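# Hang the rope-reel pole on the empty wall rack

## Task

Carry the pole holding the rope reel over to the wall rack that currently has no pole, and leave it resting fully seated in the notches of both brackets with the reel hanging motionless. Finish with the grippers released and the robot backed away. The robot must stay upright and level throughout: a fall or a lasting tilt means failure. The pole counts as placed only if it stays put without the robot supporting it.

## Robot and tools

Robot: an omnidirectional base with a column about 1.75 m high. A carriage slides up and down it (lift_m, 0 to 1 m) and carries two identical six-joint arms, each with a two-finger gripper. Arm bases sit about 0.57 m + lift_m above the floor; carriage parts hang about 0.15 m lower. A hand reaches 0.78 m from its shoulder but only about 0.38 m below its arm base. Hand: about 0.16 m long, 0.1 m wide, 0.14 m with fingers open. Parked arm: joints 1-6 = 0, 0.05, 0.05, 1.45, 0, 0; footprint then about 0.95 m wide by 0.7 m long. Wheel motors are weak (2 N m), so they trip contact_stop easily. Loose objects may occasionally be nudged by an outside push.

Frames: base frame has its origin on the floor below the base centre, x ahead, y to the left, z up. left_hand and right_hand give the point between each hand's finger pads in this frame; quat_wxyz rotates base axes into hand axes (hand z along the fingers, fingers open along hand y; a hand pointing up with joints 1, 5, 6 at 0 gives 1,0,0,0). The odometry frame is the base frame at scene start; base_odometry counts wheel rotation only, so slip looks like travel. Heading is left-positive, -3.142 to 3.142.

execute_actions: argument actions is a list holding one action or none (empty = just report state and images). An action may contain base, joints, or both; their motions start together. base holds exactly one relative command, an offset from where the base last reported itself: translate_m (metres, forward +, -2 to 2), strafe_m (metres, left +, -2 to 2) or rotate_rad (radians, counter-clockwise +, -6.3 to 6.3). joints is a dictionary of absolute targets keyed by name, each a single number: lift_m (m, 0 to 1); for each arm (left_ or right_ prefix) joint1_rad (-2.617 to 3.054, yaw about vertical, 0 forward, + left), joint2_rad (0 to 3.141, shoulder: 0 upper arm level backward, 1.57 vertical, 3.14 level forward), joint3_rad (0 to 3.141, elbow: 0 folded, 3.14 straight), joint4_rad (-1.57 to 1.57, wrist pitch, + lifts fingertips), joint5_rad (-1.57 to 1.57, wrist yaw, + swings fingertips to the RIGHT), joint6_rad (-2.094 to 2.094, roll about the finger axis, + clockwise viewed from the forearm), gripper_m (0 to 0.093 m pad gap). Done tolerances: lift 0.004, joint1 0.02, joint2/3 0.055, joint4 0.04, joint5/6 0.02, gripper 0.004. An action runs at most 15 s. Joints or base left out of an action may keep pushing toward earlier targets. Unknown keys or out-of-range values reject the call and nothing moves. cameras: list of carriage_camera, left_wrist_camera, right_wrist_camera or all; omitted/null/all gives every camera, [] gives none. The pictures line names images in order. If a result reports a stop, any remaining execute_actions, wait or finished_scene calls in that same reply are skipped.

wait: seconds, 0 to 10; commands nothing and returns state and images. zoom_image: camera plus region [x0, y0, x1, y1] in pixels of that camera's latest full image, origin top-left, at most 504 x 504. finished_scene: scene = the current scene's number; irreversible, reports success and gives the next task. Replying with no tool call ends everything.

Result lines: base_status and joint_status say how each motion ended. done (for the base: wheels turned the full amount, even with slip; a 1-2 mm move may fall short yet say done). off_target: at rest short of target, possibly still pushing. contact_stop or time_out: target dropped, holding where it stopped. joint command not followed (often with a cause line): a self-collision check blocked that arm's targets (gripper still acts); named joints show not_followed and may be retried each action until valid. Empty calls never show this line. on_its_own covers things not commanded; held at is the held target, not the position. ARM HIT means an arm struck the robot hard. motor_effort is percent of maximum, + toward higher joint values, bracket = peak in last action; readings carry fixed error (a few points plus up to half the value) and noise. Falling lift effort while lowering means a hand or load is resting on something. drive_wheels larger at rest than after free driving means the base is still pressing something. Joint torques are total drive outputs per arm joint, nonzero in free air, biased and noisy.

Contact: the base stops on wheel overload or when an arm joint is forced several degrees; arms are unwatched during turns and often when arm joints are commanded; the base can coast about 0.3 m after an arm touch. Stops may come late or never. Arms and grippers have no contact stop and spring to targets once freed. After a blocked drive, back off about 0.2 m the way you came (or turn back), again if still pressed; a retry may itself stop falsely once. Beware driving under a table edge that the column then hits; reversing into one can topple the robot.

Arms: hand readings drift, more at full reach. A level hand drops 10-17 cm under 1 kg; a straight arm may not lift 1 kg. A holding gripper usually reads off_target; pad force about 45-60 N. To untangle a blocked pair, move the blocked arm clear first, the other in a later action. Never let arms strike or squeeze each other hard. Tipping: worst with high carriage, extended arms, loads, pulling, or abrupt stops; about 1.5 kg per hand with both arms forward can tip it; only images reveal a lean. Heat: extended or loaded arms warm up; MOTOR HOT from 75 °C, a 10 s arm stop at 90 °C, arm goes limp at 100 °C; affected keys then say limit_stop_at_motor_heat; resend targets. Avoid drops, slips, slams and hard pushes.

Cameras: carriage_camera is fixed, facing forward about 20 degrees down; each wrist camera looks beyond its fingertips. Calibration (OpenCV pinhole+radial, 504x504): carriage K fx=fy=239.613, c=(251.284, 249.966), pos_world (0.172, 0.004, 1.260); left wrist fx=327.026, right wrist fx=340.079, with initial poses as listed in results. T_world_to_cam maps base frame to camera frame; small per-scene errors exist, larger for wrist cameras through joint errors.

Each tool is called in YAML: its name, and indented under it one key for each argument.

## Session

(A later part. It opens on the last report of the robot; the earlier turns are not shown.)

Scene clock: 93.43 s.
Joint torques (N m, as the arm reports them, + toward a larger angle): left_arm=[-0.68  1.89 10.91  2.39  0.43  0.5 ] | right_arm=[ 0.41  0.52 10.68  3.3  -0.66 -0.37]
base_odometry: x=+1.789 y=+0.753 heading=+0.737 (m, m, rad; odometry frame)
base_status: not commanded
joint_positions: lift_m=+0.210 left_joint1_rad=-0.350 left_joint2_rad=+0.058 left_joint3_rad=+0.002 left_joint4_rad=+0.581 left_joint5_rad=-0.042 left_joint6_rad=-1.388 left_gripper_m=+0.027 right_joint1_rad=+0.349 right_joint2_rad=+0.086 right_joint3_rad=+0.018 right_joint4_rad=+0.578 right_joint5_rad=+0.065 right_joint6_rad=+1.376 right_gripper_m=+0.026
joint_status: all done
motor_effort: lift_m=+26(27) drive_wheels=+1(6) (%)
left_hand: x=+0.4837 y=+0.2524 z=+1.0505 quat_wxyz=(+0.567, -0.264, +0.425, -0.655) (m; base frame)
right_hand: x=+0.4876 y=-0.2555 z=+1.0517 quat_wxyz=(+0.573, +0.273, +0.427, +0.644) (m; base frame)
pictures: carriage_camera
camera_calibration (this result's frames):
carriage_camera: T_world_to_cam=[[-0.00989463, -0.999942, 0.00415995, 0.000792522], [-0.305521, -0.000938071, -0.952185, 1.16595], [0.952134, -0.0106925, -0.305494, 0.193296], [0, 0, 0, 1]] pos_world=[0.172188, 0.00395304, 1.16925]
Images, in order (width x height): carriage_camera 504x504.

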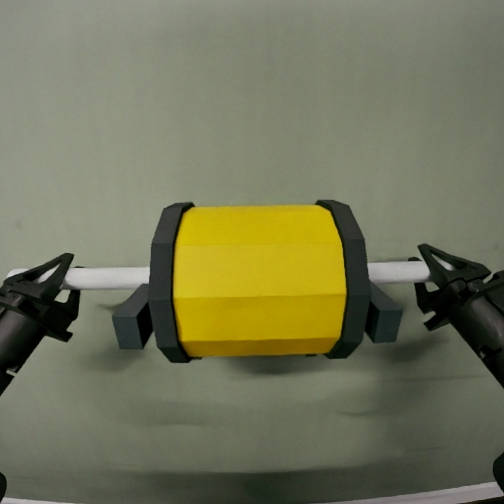

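execute_actions:
  actions:
    - {"joints":{"lift_m":0.192}}
  cameras: []

execute_actions:
  actions:
    - {"base":{"translate_m":0.01},"joints":{"lift_m":0.172}}
  cameras: ["carriage_camera"]

Scene clock: 97.03 s.
Joint torques (N m, as the arm reports them, + toward a larger angle): left_arm=[-0.5   1.84  9.89  2.14  0.33  0.38] | right_arm=[ 0.38  0.92  9.91  3.09 -0.63 -0.33]
base_odometry: x=+1.790 y=+0.753 heading=+0.737 (m, m, rad; odometry frame)
base_status: not commanded
joint_positions: lift_m=+0.192 left_joint1_rad=-0.350 left_joint2_rad=+0.058 left_joint3_rad=+0.013 left_joint4_rad=+0.604 left_joint5_rad=-0.029 left_joint6_rad=-1.375 left_gripper_m=+0.027 right_joint1_rad=+0.349 right_joint2_rad=+0.084 right_joint3_rad=+0.028 right_joint4_rad=+0.593 right_joint5_rad=+0.060 right_joint6_rad=+1.372 right_gripper_m=+0.026
joint_status: all done
motor_effort: lift_m=+21(24) drive_wheels=-23(26) (%)
left_hand: x=+0.4784 y=+0.2520 z=+1.0431 quat_wxyz=(+0.574, -0.249, +0.416, -0.660) (m; base frame)
right_hand: x=+0.4836 y=-0.2559 z=+1.0426 quat_wxyz=(+0.578, +0.264, +0.418, +0.649) (m; base frame)
pictures: none
No camera images: the call's "cameras" was empty. Leave "cameras" out to get every camera's image.

Scene clock: 97.70 s.
Joint torques (N m, as the arm reports them, + toward a larger angle): left_arm=[-0.61  2.1   7.51  1.71  0.15  0.15] | right_arm=[ 0.48  0.49  7.11  2.55 -0.42 -0.19]
base_odometry: x=+1.797 y=+0.760 heading=+0.737 (m, m, rad; odometry frame)
base_status: done
joint_positions: lift_m=+0.172 left_joint1_rad=-0.350 left_joint2_rad=+0.060 left_joint3_rad=+0.043 left_joint4_rad=+0.643 left_joint5_rad=-0.007 left_joint6_rad=-1.356 left_gripper_m=+0.027 right_joint1_rad=+0.349 right_joint2_rad=+0.088 right_joint3_rad=+0.060 right_joint4_rad=+0.628 right_joint5_rad=+0.039 right_joint6_rad=+1.356 right_gripper_m=+0.026
joint_status: all done
motor_effort: lift_m=+22(23) drive_wheels=-9(32) (%)
left_hand: x=+0.4673 y=+0.2519 z=+1.0439 quat_wxyz=(+0.586, -0.222, +0.398, -0.670) (m; base frame)
right_hand: x=+0.4735 y=-0.2558 z=+1.0435 quat_wxyz=(+0.589, +0.240, +0.400, +0.660) (m; base frame)
pictures: carriage_camera
camera_calibration (this result's frames):
carriage_camera: T_world_to_cam=[[-0.00989463, -0.999942, 0.00415995, 0.000949016], [-0.305521, -0.000938071, -0.952185, 1.13013], [0.952134, -0.0106925, -0.305494, 0.181804], [0, 0, 0, 1]] pos_world=[0.172188, 0.00395304, 1.13163]
Images, in order (width x height): carriage_camera 504x504.

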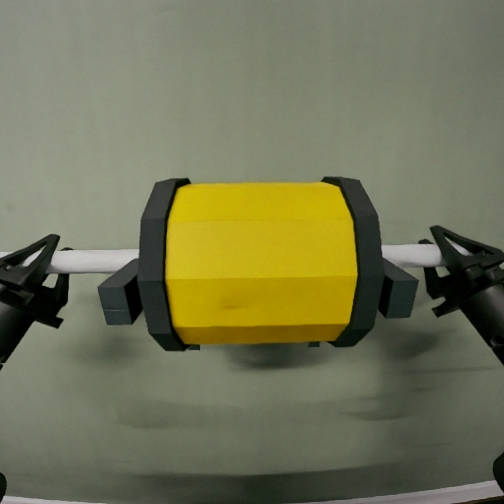

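execute_actions:
  actions:
    - {"base":{"translate_m":0.008},"joints":{"lift_m":0.162,"left_gripper_m":0.093,"right_gripper_m":0.093}}
  cameras: []

execute_actions:
  actions:
    - {"base":{"translate_m":-0.025},"joints":{"lift_m":0.134}}
  cameras: []

execute_actions:
  actions:
    - {"base":{"translate_m":-0.4}}

Scene clock: 106.40 s.
Joint torques (N m, as the arm reports them, + toward a larger angle): left_arm=[-0.41  1.98  6.51  1.42  0.05  0.08] | right_arm=[ 0.37  1.34  6.88  1.88 -0.11 -0.18]
base_odometry: x=+1.803 y=+0.766 heading=+0.738 (m, m, rad; odometry frame)
base_status: done
joint_positions: lift_m=+0.162 left_joint1_rad=-0.352 left_joint2_rad=+0.061 left_joint3_rad=+0.053 left_joint4_rad=+0.670 left_joint5_rad=+0.003 left_joint6_rad=-1.351 left_gripper_m=+0.093 right_joint1_rad=+0.349 right_joint2_rad=+0.080 right_joint3_rad=+0.063 right_joint4_rad=+0.673 right_joint5_rad=+0.009 right_joint6_rad=+1.353 right_gripper_m=+0.093
joint_status: all done
motor_effort: lift_m=+23(25) drive_wheels=-9(16) (%)
left_hand: x=+0.4611 y=+0.2520 z=+1.0435 quat_wxyz=(+0.591, -0.209, +0.386, -0.676) (m; base frame)
right_hand: x=+0.4636 y=-0.2540 z=+1.0452 quat_wxyz=(+0.593, +0.216, +0.385, +0.673) (m; base frame)
pictures: none
No camera images: the call's "cameras" was empty. Leave "cameras" out to get every camera's image.

Scene clock: 108.00 s.
Joint torques (N m, as the arm reports them, + toward a larger angle): left_arm=[-0.44  1.91  6.69  1.4   0.08  0.08] | right_arm=[ 0.39  1.53  7.52  1.86 -0.07 -0.15]
base_odometry: x=+1.785 y=+0.749 heading=+0.737 (m, m, rad; odometry frame)
base_status: done
joint_positions: lift_m=+0.134 left_joint1_rad=-0.352 left_joint2_rad=+0.061 left_joint3_rad=+0.052 left_joint4_rad=+0.674 left_joint5_rad=+0.002 left_joint6_rad=-1.351 left_gripper_m=+0.093 right_joint1_rad=+0.349 right_joint2_rad=+0.078 right_joint3_rad=+0.055 right_joint4_rad=+0.679 right_joint5_rad=+0.006 right_joint6_rad=+1.353 right_gripper_m=+0.093
joint_status: all done
motor_effort: lift_m=+24(24) drive_wheels=+6(44) (%)
left_hand: x=+0.4605 y=+0.2525 z=+1.0161 quat_wxyz=(+0.592, -0.209, +0.384, -0.677) (m; base frame)
right_hand: x=+0.4636 y=-0.2534 z=+1.0152 quat_wxyz=(+0.593, +0.215, +0.386, +0.674) (m; base frame)
pictures: none
No camera images: the call's "cameras" was empty. Leave "cameras" out to get every camera's image.

Scene clock: 110.93 s.
Joint torques (N m, as the arm reports them, + toward a larger angle): left_arm=[-0.42  1.98  6.7   1.34  0.07  0.08] | right_arm=[ 0.39  1.51  7.51  1.85 -0.07 -0.15]
base_odometry: x=+1.488 y=+0.480 heading=+0.737 (m, m, rad; odometry frame)
base_status: done
joint_positions: lift_m=+0.134 left_joint1_rad=-0.352 left_joint2_rad=+0.061 left_joint3_rad=+0.052 left_joint4_rad=+0.675 left_joint5_rad=+0.002 left_joint6_rad=-1.351 left_gripper_m=+0.093 right_joint1_rad=+0.349 right_joint2_rad=+0.078 right_joint3_rad=+0.055 right_joint4_rad=+0.681 right_joint5_rad=+0.006 right_joint6_rad=+1.353 right_gripper_m=+0.093
joint_status: not commanded
motor_effort: lift_m=+24(24) drive_wheels=-7(42) (%)
left_hand: x=+0.4603 y=+0.2525 z=+1.0163 quat_wxyz=(+0.592, -0.208, +0.384, -0.677) (m; base frame)
right_hand: x=+0.4633 y=-0.2534 z=+1.0156 quat_wxyz=(+0.593, +0.214, +0.385, +0.674) (m; base frame)
pictures: carriage_camera, left_wrist_camera, right_wrist_camera
camera_calibration (this result's frames):
carriage_camera: T_world_to_cam=[[-0.00989463, -0.999942, 0.00415995, 0.00110768], [-0.305521, -0.000938071, -0.952185, 1.09382], [0.952134, -0.0106925, -0.305494, 0.170152], [0, 0, 0, 1]] pos_world=[0.172188, 0.00395304, 1.09349]
left_wrist_camera: T_world_to_cam=[[-0.59485, 0.014856, 0.803699, -0.543968], [-0.641531, -0.611214, -0.463525, 0.9213], [0.484346, -0.791326, 0.373112, -0.282318], [0, 0, 0, 1]] pos_world=[0.404202, 0.347787, 0.969568]
right_wrist_camera: T_world_to_cam=[[0.625613, 0.0117607, -0.780045, 0.502956], [-0.608283, 0.633415, -0.478306, 0.931883], [0.488467, 0.773723, 0.403427, -0.31967], [0, 0, 0, 1]] pos_world=[0.408341, -0.348847, 0.967017]
Images, in order (width x height): carriage_camera 504x504, left_wrist_camera 504x504, right_wrist_camera 504x504.

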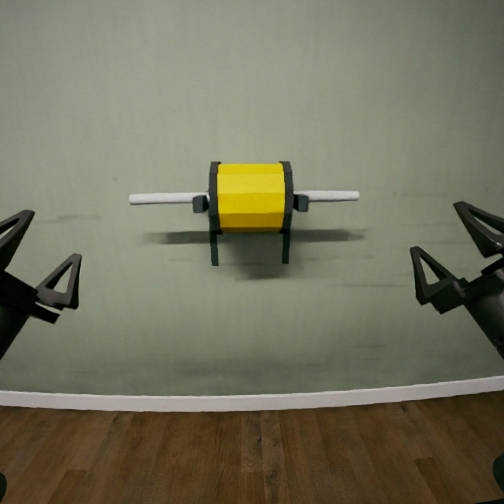

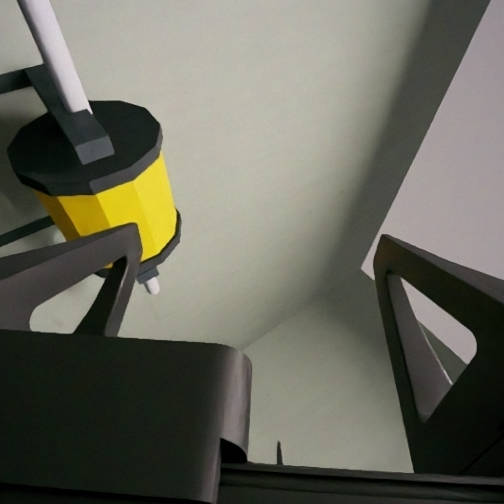

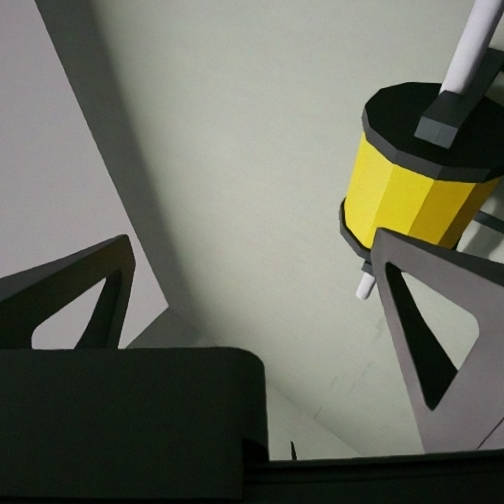

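finished_scene:
  scene: 2

The scene is finished: the task was done.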